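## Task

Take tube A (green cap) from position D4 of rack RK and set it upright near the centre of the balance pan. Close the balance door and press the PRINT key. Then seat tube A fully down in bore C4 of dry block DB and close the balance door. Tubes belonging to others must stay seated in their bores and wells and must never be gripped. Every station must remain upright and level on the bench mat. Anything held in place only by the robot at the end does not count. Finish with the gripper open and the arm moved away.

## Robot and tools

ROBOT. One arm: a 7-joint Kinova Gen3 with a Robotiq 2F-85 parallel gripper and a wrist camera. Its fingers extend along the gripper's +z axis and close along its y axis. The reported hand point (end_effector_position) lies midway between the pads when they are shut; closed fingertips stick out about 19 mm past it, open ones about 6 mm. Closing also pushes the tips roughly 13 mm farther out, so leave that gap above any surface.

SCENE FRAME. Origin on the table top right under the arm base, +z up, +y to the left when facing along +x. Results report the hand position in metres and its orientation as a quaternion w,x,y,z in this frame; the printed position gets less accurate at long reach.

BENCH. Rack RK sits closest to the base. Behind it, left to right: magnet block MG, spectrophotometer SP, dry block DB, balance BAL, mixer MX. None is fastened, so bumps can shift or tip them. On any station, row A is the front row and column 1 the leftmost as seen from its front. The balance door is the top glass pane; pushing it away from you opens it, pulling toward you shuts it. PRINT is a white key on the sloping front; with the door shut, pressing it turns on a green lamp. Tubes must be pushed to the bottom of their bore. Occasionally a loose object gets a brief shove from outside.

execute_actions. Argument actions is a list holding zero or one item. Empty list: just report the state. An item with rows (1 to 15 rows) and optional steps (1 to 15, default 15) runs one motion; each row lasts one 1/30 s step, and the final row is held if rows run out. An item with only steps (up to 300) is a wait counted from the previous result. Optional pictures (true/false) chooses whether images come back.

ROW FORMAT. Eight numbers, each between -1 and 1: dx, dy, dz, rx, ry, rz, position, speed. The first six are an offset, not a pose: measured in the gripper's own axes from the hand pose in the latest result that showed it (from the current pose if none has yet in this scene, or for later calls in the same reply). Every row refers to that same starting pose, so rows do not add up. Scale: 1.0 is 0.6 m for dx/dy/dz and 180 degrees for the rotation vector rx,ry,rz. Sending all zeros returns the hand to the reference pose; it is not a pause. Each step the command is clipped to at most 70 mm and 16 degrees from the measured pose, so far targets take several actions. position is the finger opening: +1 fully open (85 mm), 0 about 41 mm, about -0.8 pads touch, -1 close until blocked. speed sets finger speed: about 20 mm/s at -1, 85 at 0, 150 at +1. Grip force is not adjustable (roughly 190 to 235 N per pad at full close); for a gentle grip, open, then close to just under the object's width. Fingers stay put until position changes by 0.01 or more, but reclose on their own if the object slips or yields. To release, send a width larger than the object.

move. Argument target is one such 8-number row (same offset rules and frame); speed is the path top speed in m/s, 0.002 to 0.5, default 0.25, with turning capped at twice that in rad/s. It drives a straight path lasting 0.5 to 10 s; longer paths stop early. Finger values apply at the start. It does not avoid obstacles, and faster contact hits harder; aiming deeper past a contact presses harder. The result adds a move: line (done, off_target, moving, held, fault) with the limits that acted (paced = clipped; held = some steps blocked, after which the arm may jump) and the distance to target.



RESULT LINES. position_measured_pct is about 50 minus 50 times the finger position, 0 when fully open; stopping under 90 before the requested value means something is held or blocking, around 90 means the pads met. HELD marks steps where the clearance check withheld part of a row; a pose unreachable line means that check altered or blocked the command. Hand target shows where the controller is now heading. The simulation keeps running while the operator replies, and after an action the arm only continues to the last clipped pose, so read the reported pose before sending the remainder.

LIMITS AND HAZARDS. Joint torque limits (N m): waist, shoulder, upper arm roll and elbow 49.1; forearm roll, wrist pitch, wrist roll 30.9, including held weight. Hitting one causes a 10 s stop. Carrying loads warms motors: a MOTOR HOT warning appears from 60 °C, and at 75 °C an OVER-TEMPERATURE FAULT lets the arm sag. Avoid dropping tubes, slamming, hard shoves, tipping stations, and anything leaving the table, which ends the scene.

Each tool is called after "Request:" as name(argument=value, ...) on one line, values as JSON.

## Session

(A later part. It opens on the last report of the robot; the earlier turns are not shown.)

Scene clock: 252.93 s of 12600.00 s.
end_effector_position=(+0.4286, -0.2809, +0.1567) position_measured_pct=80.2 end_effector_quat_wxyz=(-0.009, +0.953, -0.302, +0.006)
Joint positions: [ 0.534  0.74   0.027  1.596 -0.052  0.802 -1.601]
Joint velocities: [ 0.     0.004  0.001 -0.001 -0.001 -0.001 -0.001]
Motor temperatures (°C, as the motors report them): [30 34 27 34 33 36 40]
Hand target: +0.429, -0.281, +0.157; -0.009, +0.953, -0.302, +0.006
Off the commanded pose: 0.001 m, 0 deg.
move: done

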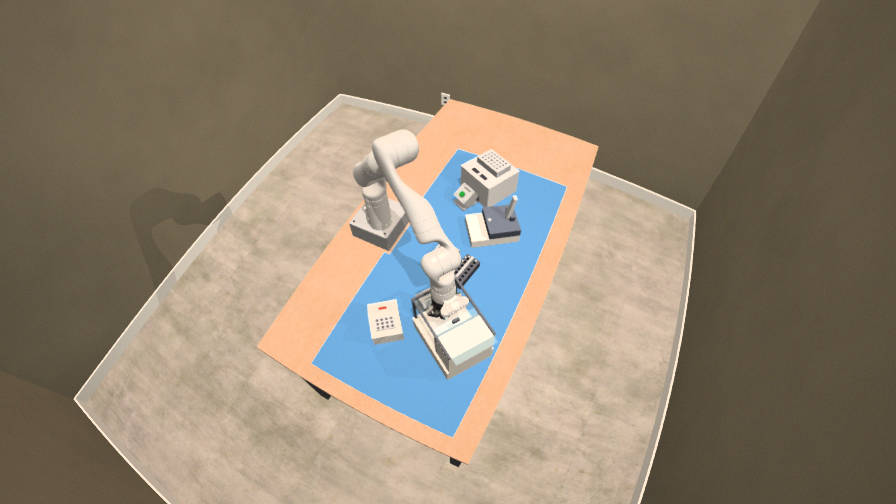

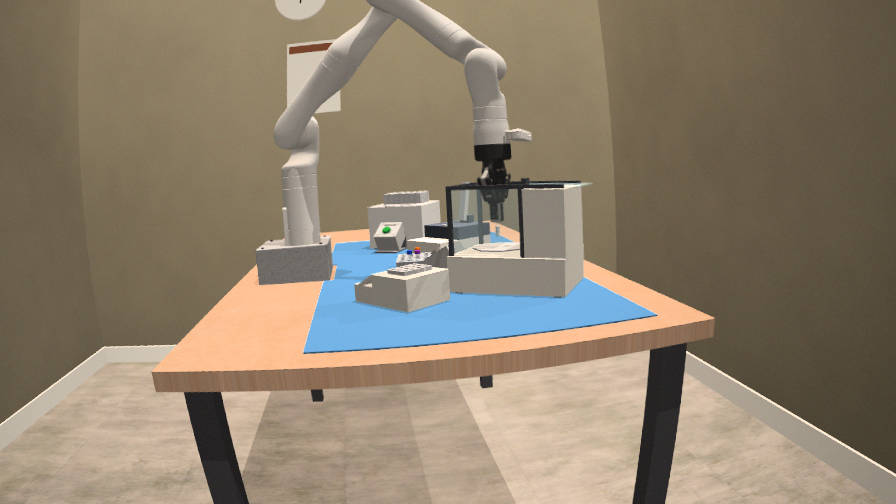

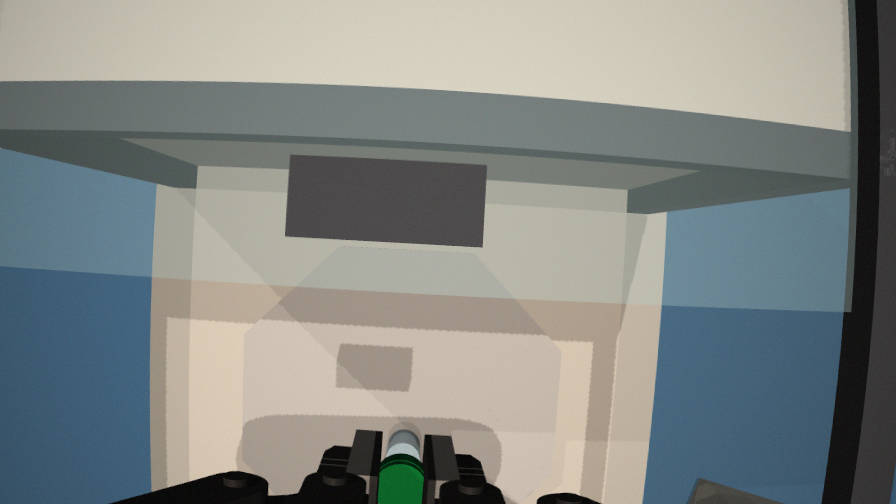

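Request:
move(target=[0,0,0.036,0,0,0,-0.64,0], speed=0.03)

Scene clock: 262.43 s of 12600.00 s.
end_effector_position=(+0.4293, -0.2809, +0.1361) position_measured_pct=80.2 end_effector_quat_wxyz=(-0.009, +0.953, -0.302, +0.007)
Joint positions: [ 0.534  0.775  0.025  1.608 -0.053  0.753 -1.6  ]
Joint velocities: [ 0.     0.    -0.001  0.001 -0.001 -0.003 -0.001]
Motor temperatures (°C, as the motors report them): [30 34 27 34 33 36 40]
Hand target: +0.429, -0.281, +0.135; -0.009, +0.953, -0.302, +0.006
Off the commanded pose: 0.001 m, 0 deg.
move: done

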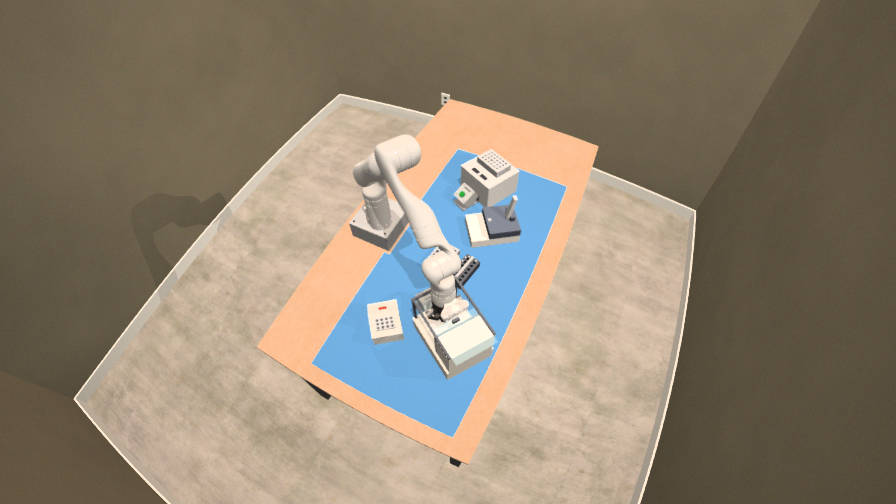

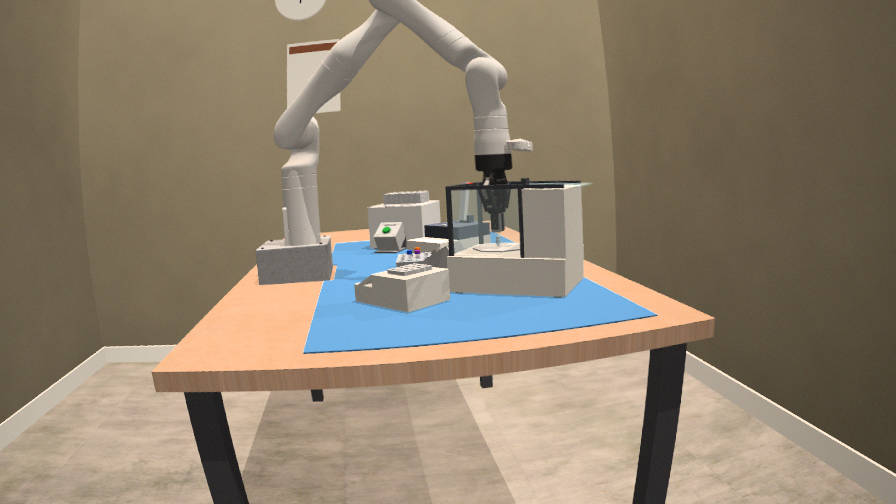

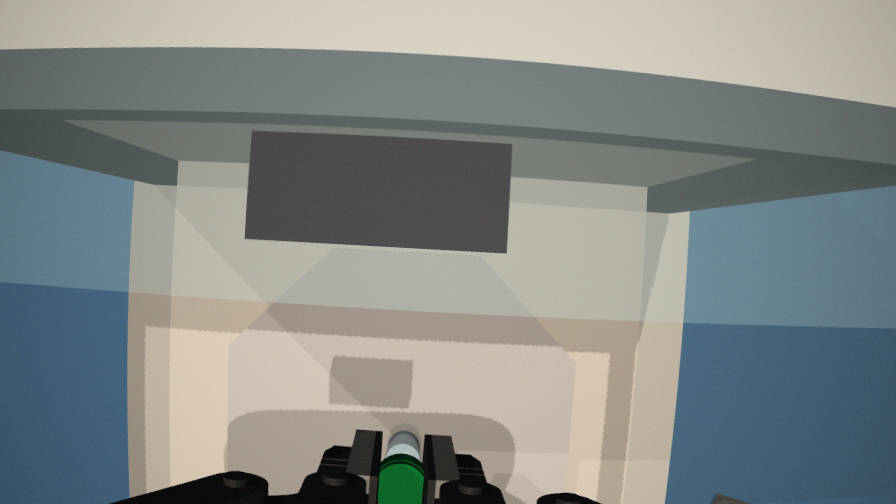

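Request:
zoom_image(camera="cam_low", region=[440,170,600,290])

Region (440, 170, 600, 290) of cam_low's 896x504 image, scaled by 3.150, with more detail than that image has; it fills the top 378 rows of this view, and the rest is white.

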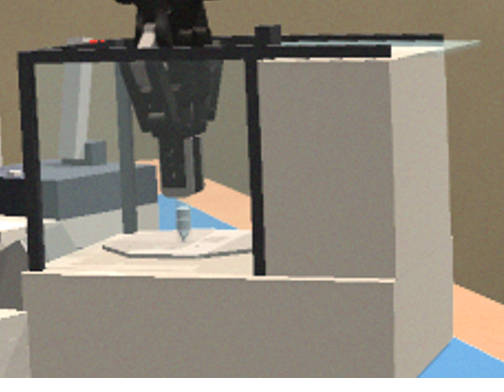

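Request:
move(target=[0,0,0.007,0,0,0,-0.64,0], speed=0.005)

Scene clock: 268.10 s of 12600.00 s.
end_effector_position=(+0.4309, -0.2820, +0.1357) position_measured_pct=80.2 end_effector_quat_wxyz=(-0.008, +0.953, -0.302, +0.010)
Joint positions: [ 0.535  0.775  0.025  1.608 -0.053  0.746 -1.6  ]
Joint velocities: [ 0.    -0.    -0.001  0.001 -0.001 -0.001  0.   ]
Motor temperatures (°C, as the motors report them): [30 35 27 34 33 36 40]
Hand target: +0.429, -0.281, +0.132; -0.009, +0.953, -0.302, +0.007
Off the commanded pose: 0.004 m, 0 deg.
move: off_target

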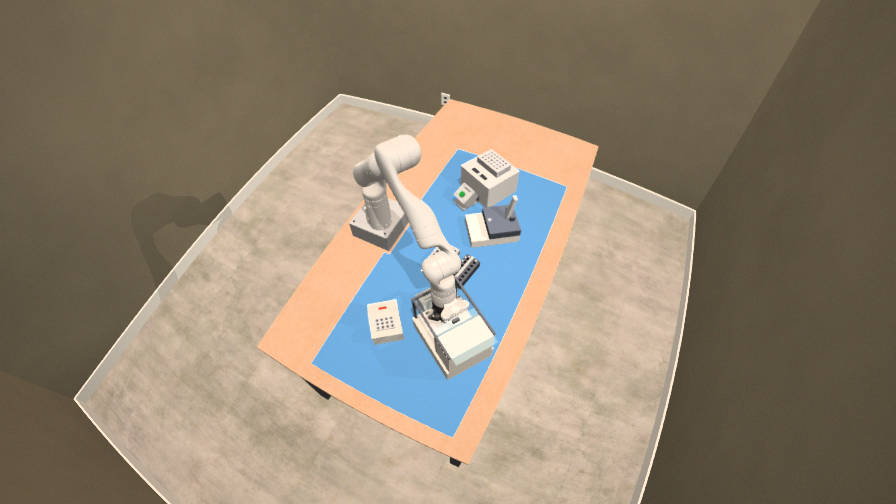

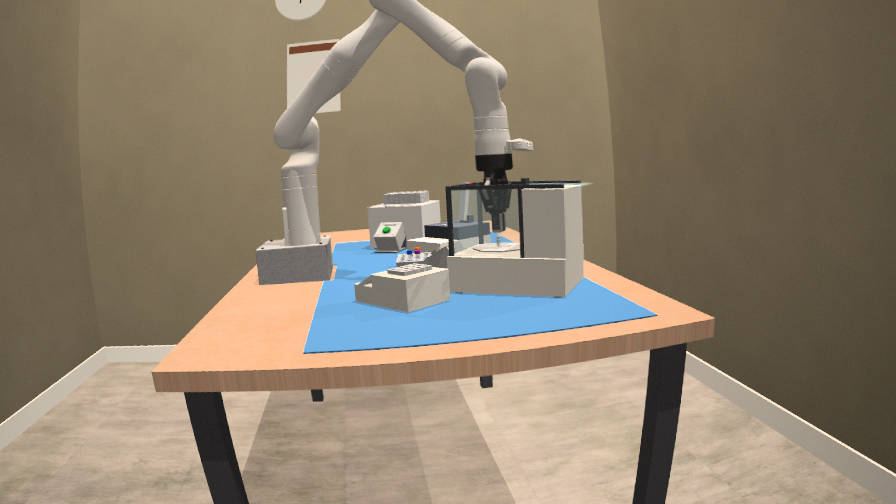

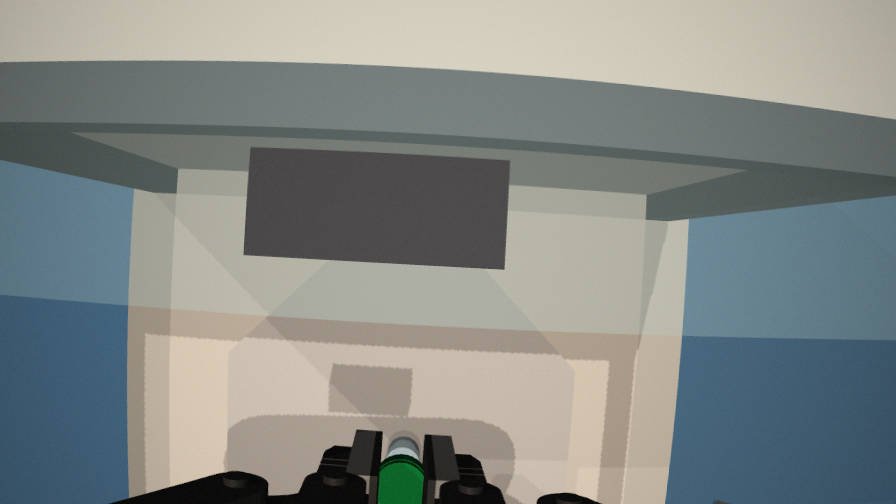

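Contact. Relieve pressure and release.

Request:
move(target=[-0.002,0,-0.001,0,0,0,-0.64,0], speed=0.005)

Request:
execute_actions(actions=[{"rows":[[0,0,0,0,0,0,-0.3,-0.5]],"steps":15}])

Request:
move(target=[0,0,-0.25,0,0,0,-0.3,0], speed=0.1)

Scene clock: 272.80 s of 12600.00 s.
end_effector_position=(+0.4302, -0.2815, +0.1366) position_measured_pct=80.2 end_effector_quat_wxyz=(-0.008, +0.953, -0.302, +0.010)
Joint positions: [ 0.535  0.772  0.025  1.612 -0.053  0.744 -1.6  ]
Joint velocities: [-0.    -0.001  0.001  0.001 -0.001 -0.001  0.   ]
Motor temperatures (°C, as the motors report them): [30 35 27 34 33 36 40]
Hand target: +0.430, -0.281, +0.136; -0.008, +0.953, -0.302, +0.010
Off the commanded pose: 0.000 m, 0 deg.
move: done

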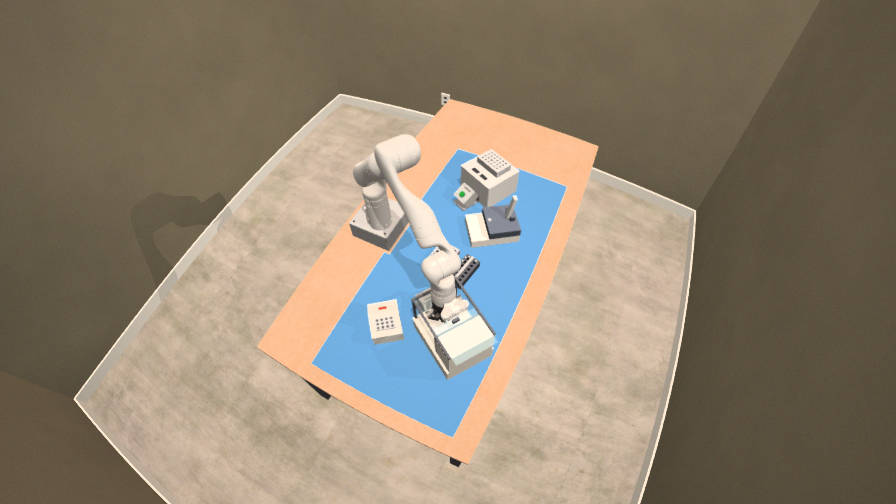

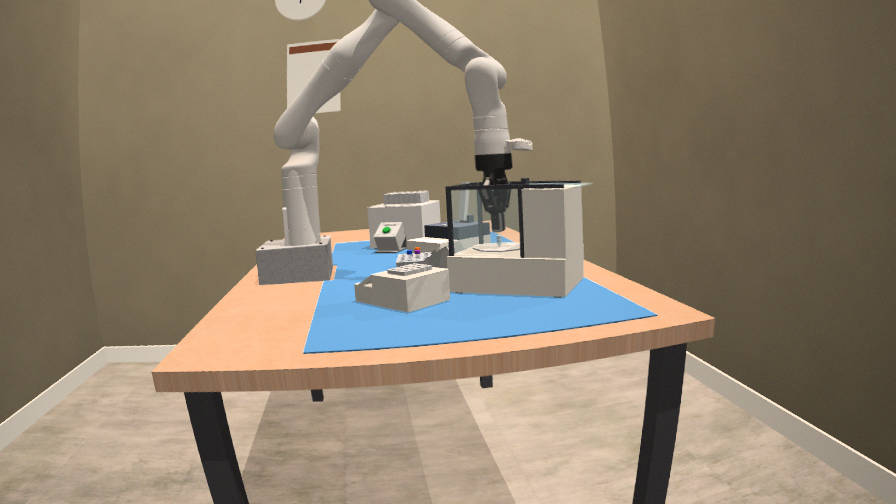

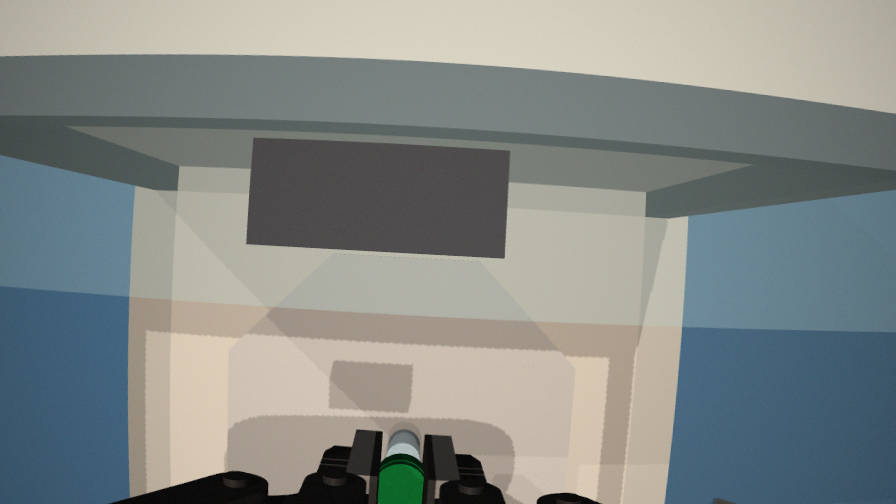

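Scene clock: 273.30 s of 12600.00 s.
end_effector_position=(+0.4302, -0.2815, +0.1366) position_measured_pct=65.1 end_effector_quat_wxyz=(-0.008, +0.953, -0.302, +0.010)
Joint positions: [ 0.535  0.772  0.025  1.612 -0.053  0.744 -1.6  ]
Joint velocities: [ 0.     0.     0.     0.001 -0.    -0.    -0.001]
Motor temperatures (°C, as the motors report them): [30 35 27 34 33 36 40]
Hand target: +0.430, -0.282, +0.137; -0.008, +0.953, -0.302, +0.010
Off the commanded pose: 0.000 m, 0 deg.
Steps of this call (steps 1 to 15: all 15 steps of this action). Readings (end_effector_position | what the end effector reports):
1: (+0.4302, -0.2815, +0.1366) | position_measured_pct=80.2
2: (+0.4303, -0.2815, +0.1367) | position_measured_pct=79.8
4: (+0.4302, -0.2815, +0.1366) | position_measured_pct=77.4
8: (+0.4302, -0.2815, +0.1366) | position_measured_pct=70.2
15: the state above

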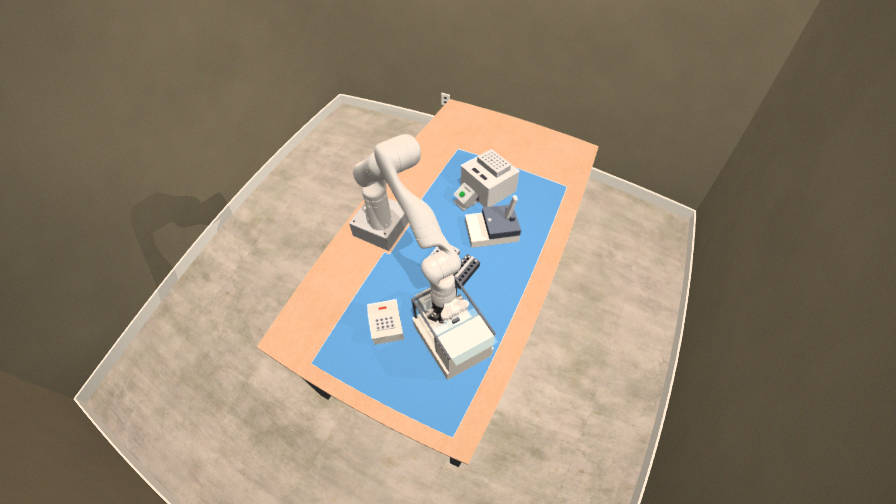

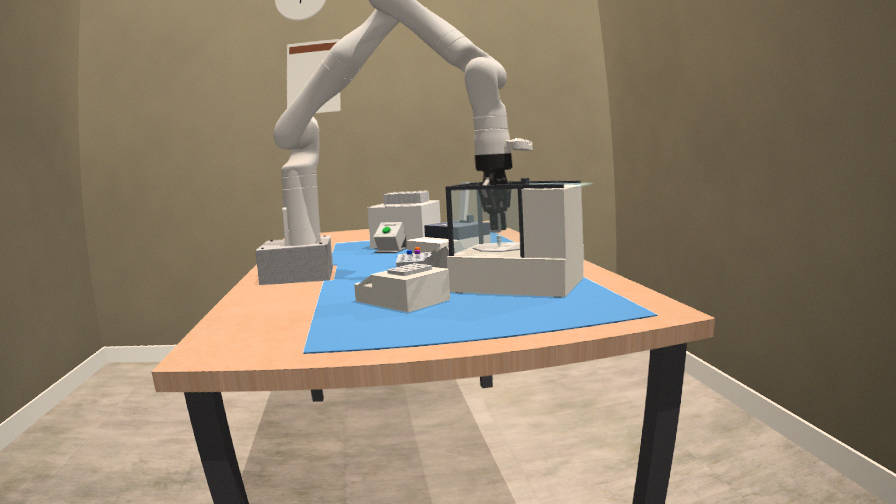

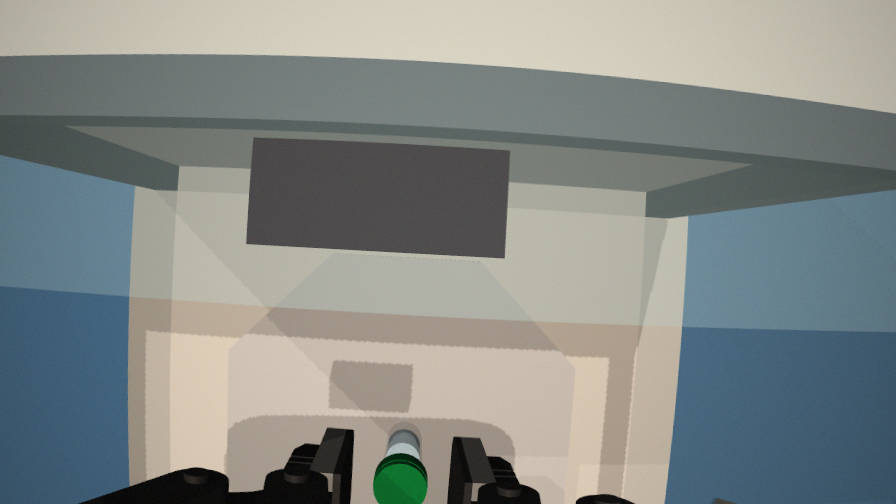

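Scene clock: 275.43 s of 12600.00 s.
end_effector_position=(+0.4263, -0.2824, +0.2862) position_measured_pct=65.1 end_effector_quat_wxyz=(-0.008, +0.953, -0.302, +0.010)
Joint positions: [ 0.53   0.558  0.041  1.454 -0.046  1.116 -1.607]
Joint velocities: [-0.    -0.002 -0.001 -0.002  0.     0.003  0.   ]
Motor temperatures (°C, as the motors report them): [30 35 27 34 33 36 40]
Hand target: +0.426, -0.282, +0.286; -0.008, +0.953, -0.302, +0.010
Off the commanded pose: 0.001 m, 0 deg.
move: done

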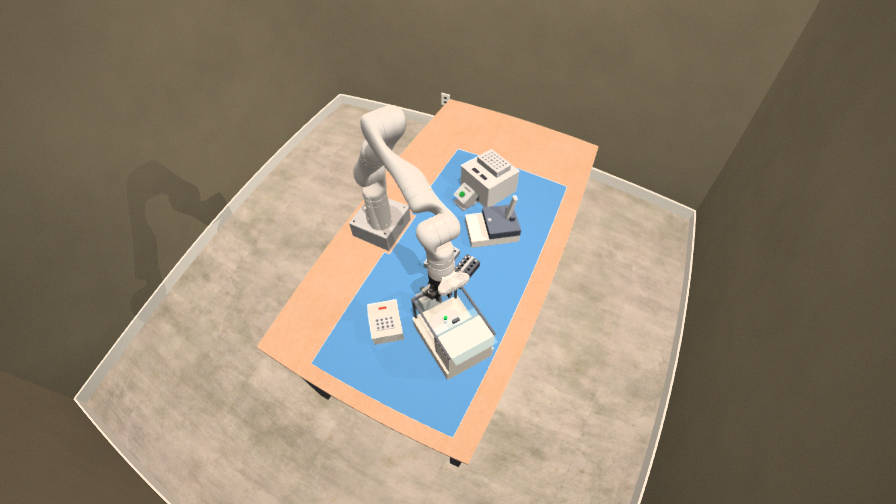

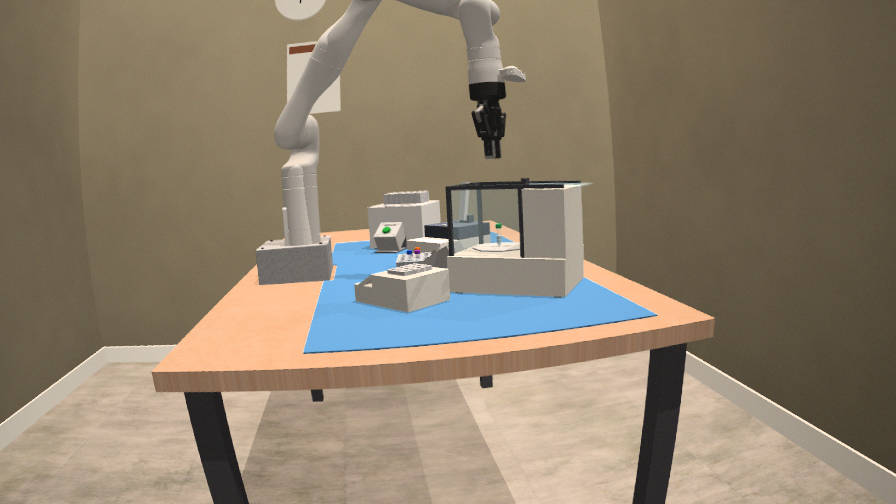

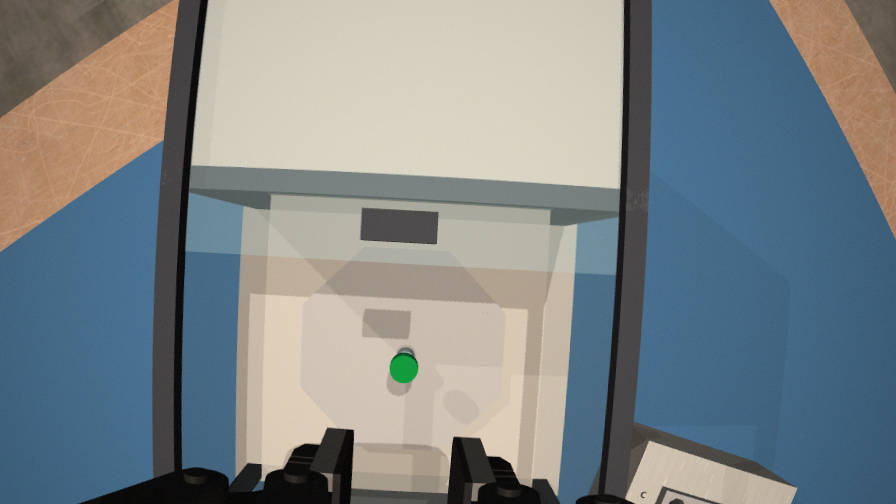

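Request:
move(target=[0.142,-0.002,0.05,0,0,0,-1,0], speed=0.12)

Request:
move(target=[0,0,0.03,0,0,0,-1,0], speed=0.03)

Scene clock: 283.33 s of 12600.00 s.
end_effector_position=(+0.4977, -0.3300, +0.2582) position_measured_pct=91.7 end_effector_quat_wxyz=(-0.008, +0.953, -0.302, +0.011)
Joint positions: [ 0.54   0.782  0.044  1.128 -0.054  1.218 -1.601]
Joint velocities: [ 0.     0.009  0.    -0.006  0.001  0.003  0.   ]
Motor temperatures (°C, as the motors report them): [30 35 27 34 33 36 40]
Hand target: +0.498, -0.330, +0.258; -0.008, +0.953, -0.302, +0.010
Off the commanded pose: 0.001 m, 0 deg.
move: done

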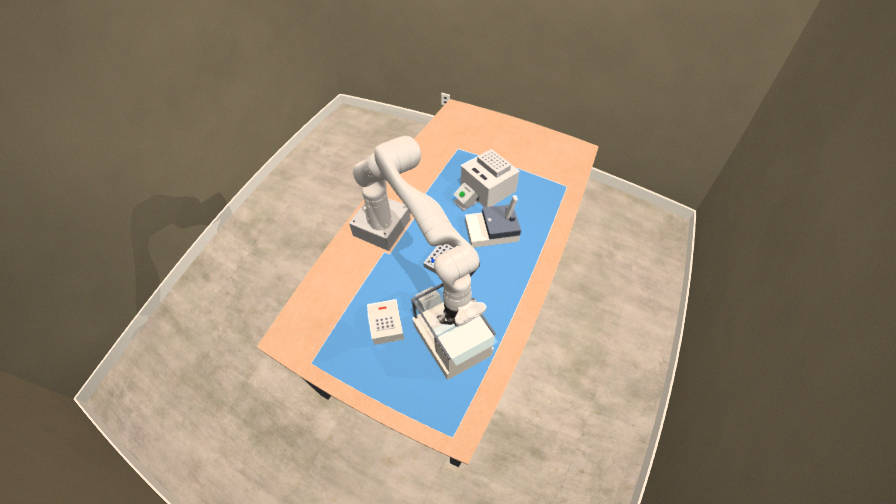

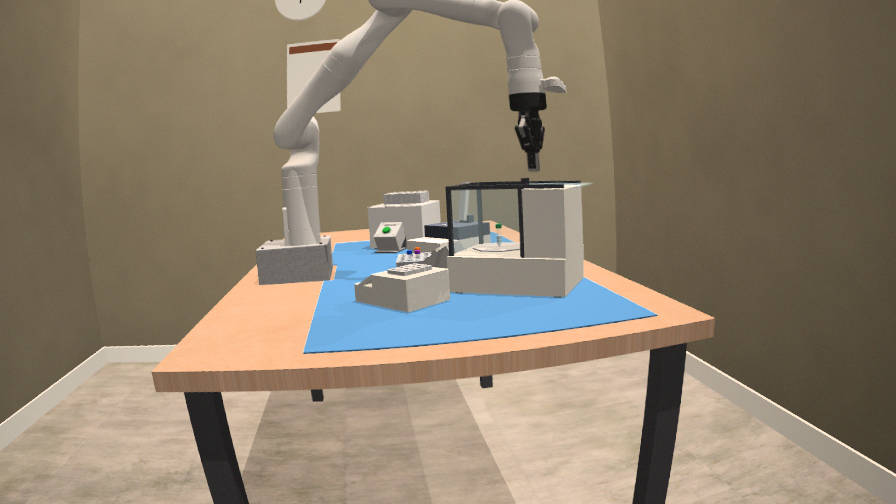

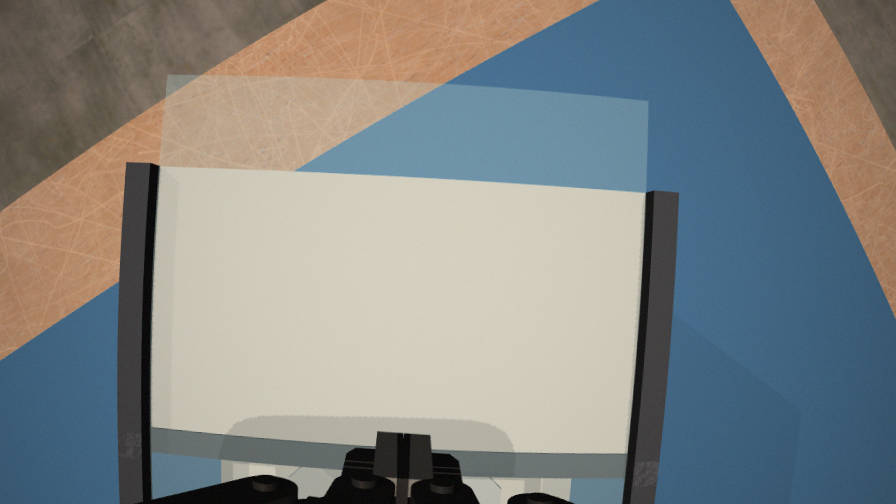

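Scene clock: 284.23 s of 12600.00 s.
end_effector_position=(+0.4982, -0.3299, +0.2403) position_measured_pct=91.7 end_effector_quat_wxyz=(-0.008, +0.953, -0.302, +0.011)
Joint positions: [ 0.54   0.799  0.043  1.155 -0.054  1.175 -1.601]
Joint velocities: [ 0.     0.001  0.001  0.001  0.002 -0.003  0.   ]
Motor temperatures (°C, as the motors report them): [30 35 27 34 33 36 40]
Hand target: +0.498, -0.330, +0.240; -0.008, +0.953, -0.302, +0.011
Off the commanded pose: 0.000 m, 0 deg.
move: done

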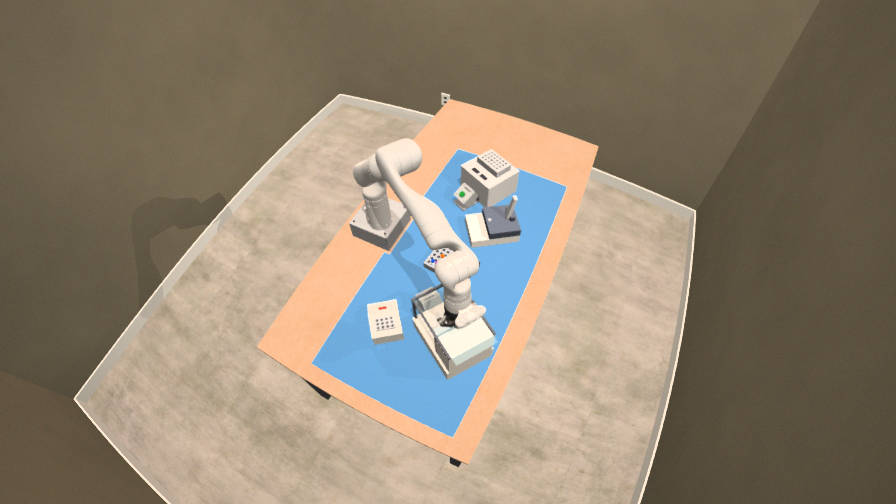

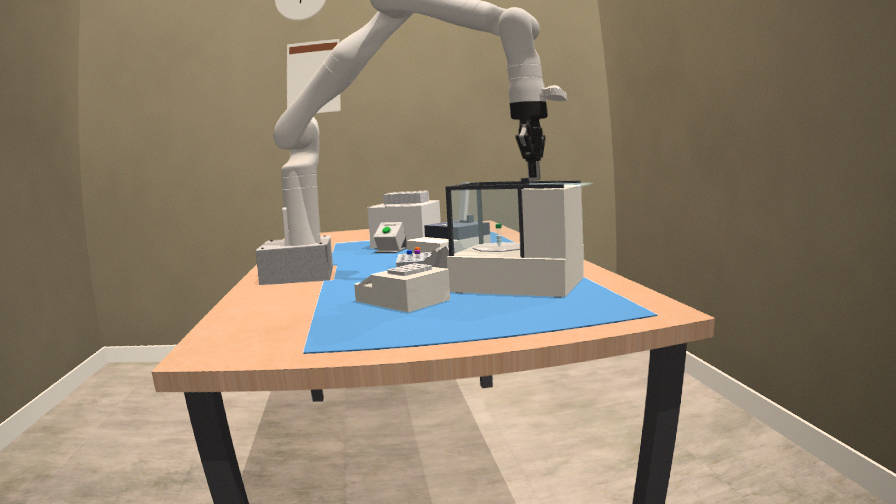

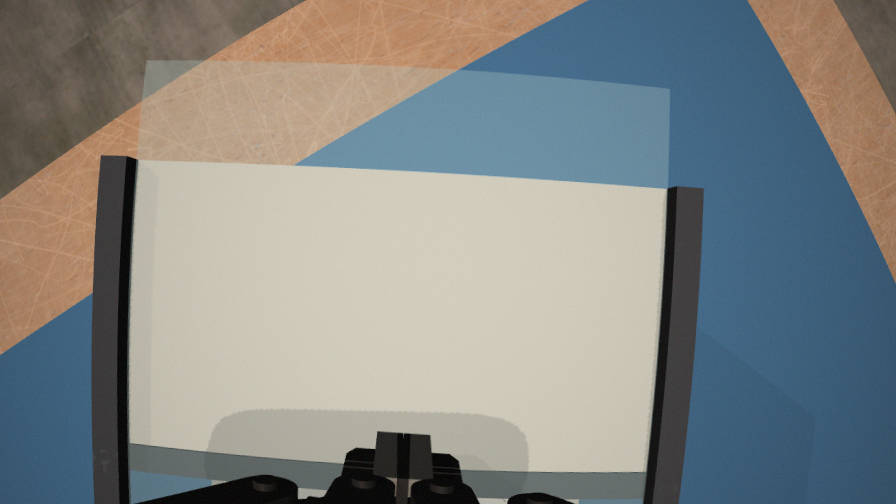

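Request:
move(target=[-0.19,0,0.003,0,0,0,-1,0], speed=0.04)

Request:
move(target=[-0.022,0,0,0,0,0,-1,0], speed=0.008)

Scene clock: 295.10 s of 12600.00 s.
end_effector_position=(+0.4051, -0.2650, +0.2365) position_measured_pct=91.7 end_effector_quat_wxyz=(-0.008, +0.953, -0.302, +0.011)
Joint positions: [ 0.525  0.561  0.034  1.633 -0.046  0.933 -1.61 ]
Joint velocities: [-0.    -0.003 -0.001  0.005  0.    -0.002 -0.   ]
Motor temperatures (°C, as the motors report them): [30 35 27 34 33 36 40]
Hand target: +0.405, -0.265, +0.236; -0.008, +0.953, -0.302, +0.011
Off the commanded pose: 0.001 m, 0 deg.
move: done

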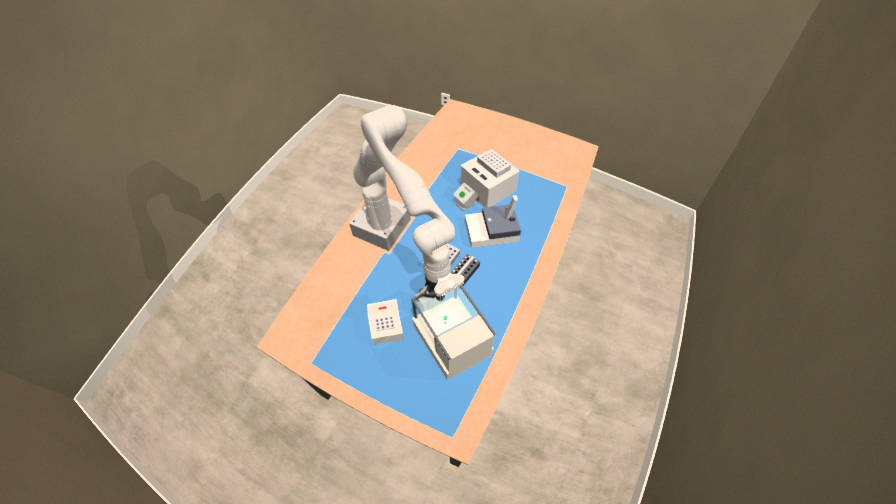

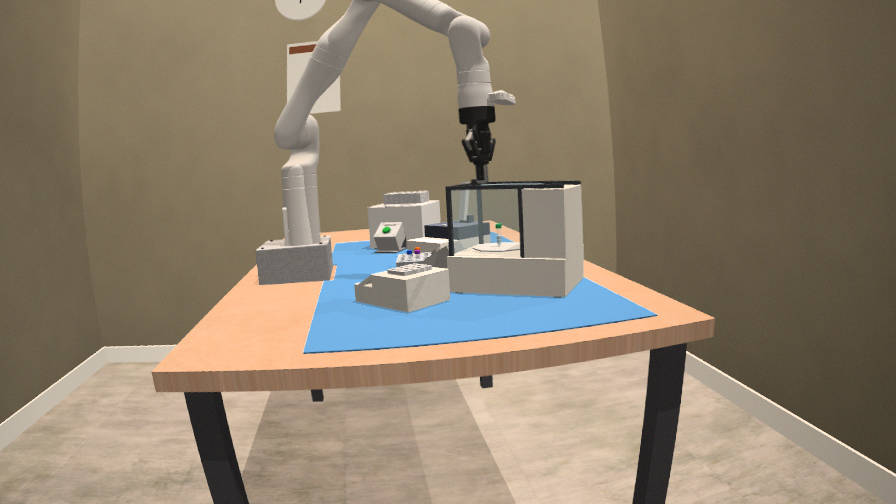

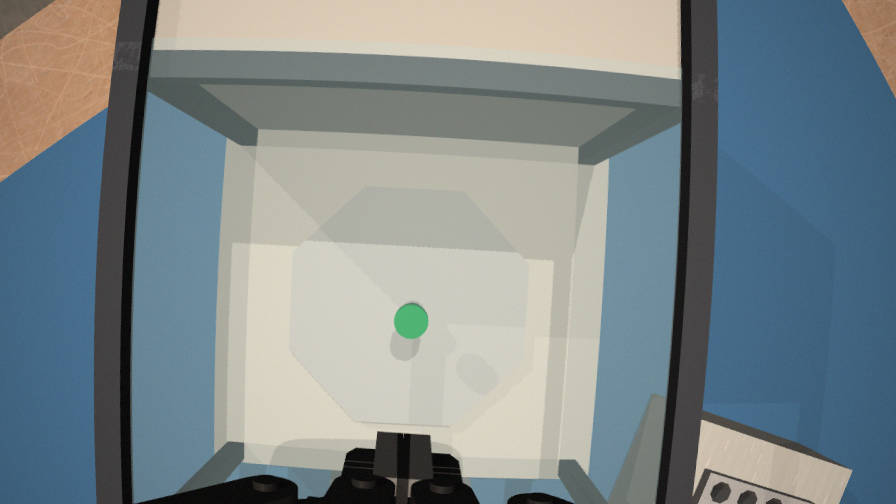

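Scene clock: 296.97 s of 12600.00 s.
end_effector_position=(+0.3961, -0.2589, +0.2369) position_measured_pct=91.7 end_effector_quat_wxyz=(-0.007, +0.953, -0.302, +0.014)
Joint positions: [ 0.523  0.536  0.033  1.678 -0.045  0.907 -1.612]
Joint velocities: [-0.    -0.002 -0.001  0.002  0.    -0.001  0.   ]
Motor temperatures (°C, as the motors report them): [30 35 27 34 33 36 40]
Hand target: +0.394, -0.257, +0.236; -0.008, +0.953, -0.302, +0.011
Off the commanded pose: 0.002 m, 0 deg.
move: done

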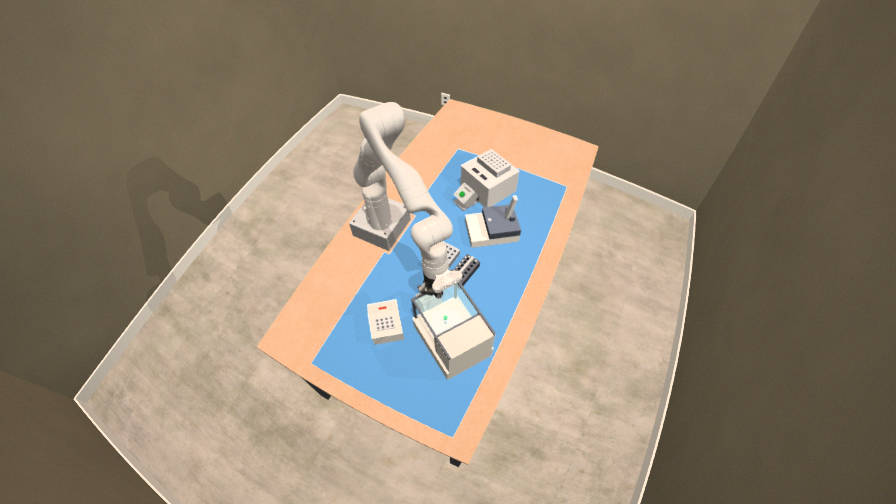

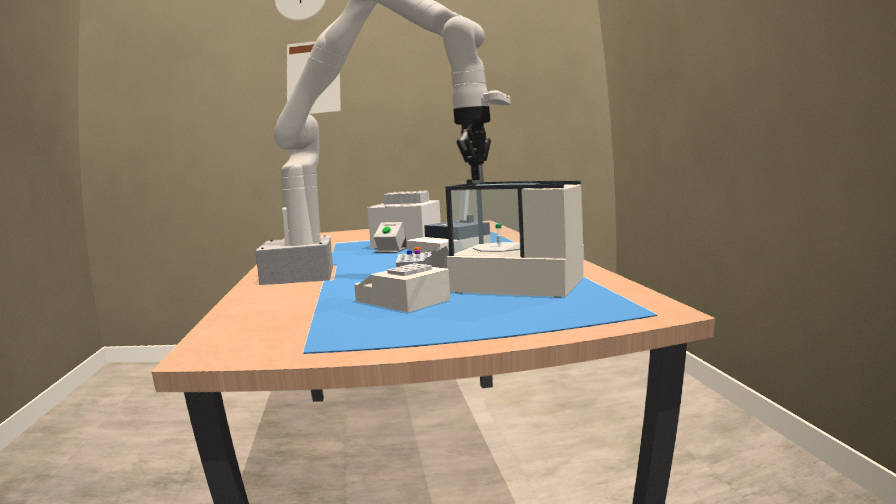

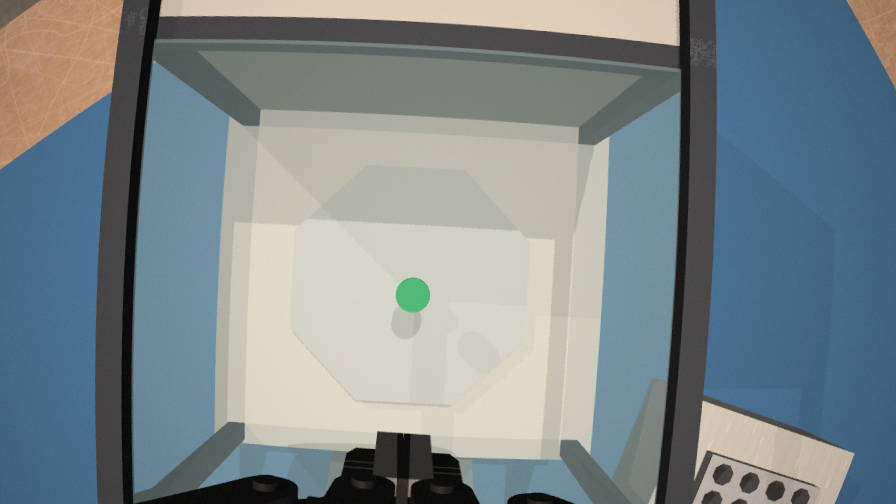

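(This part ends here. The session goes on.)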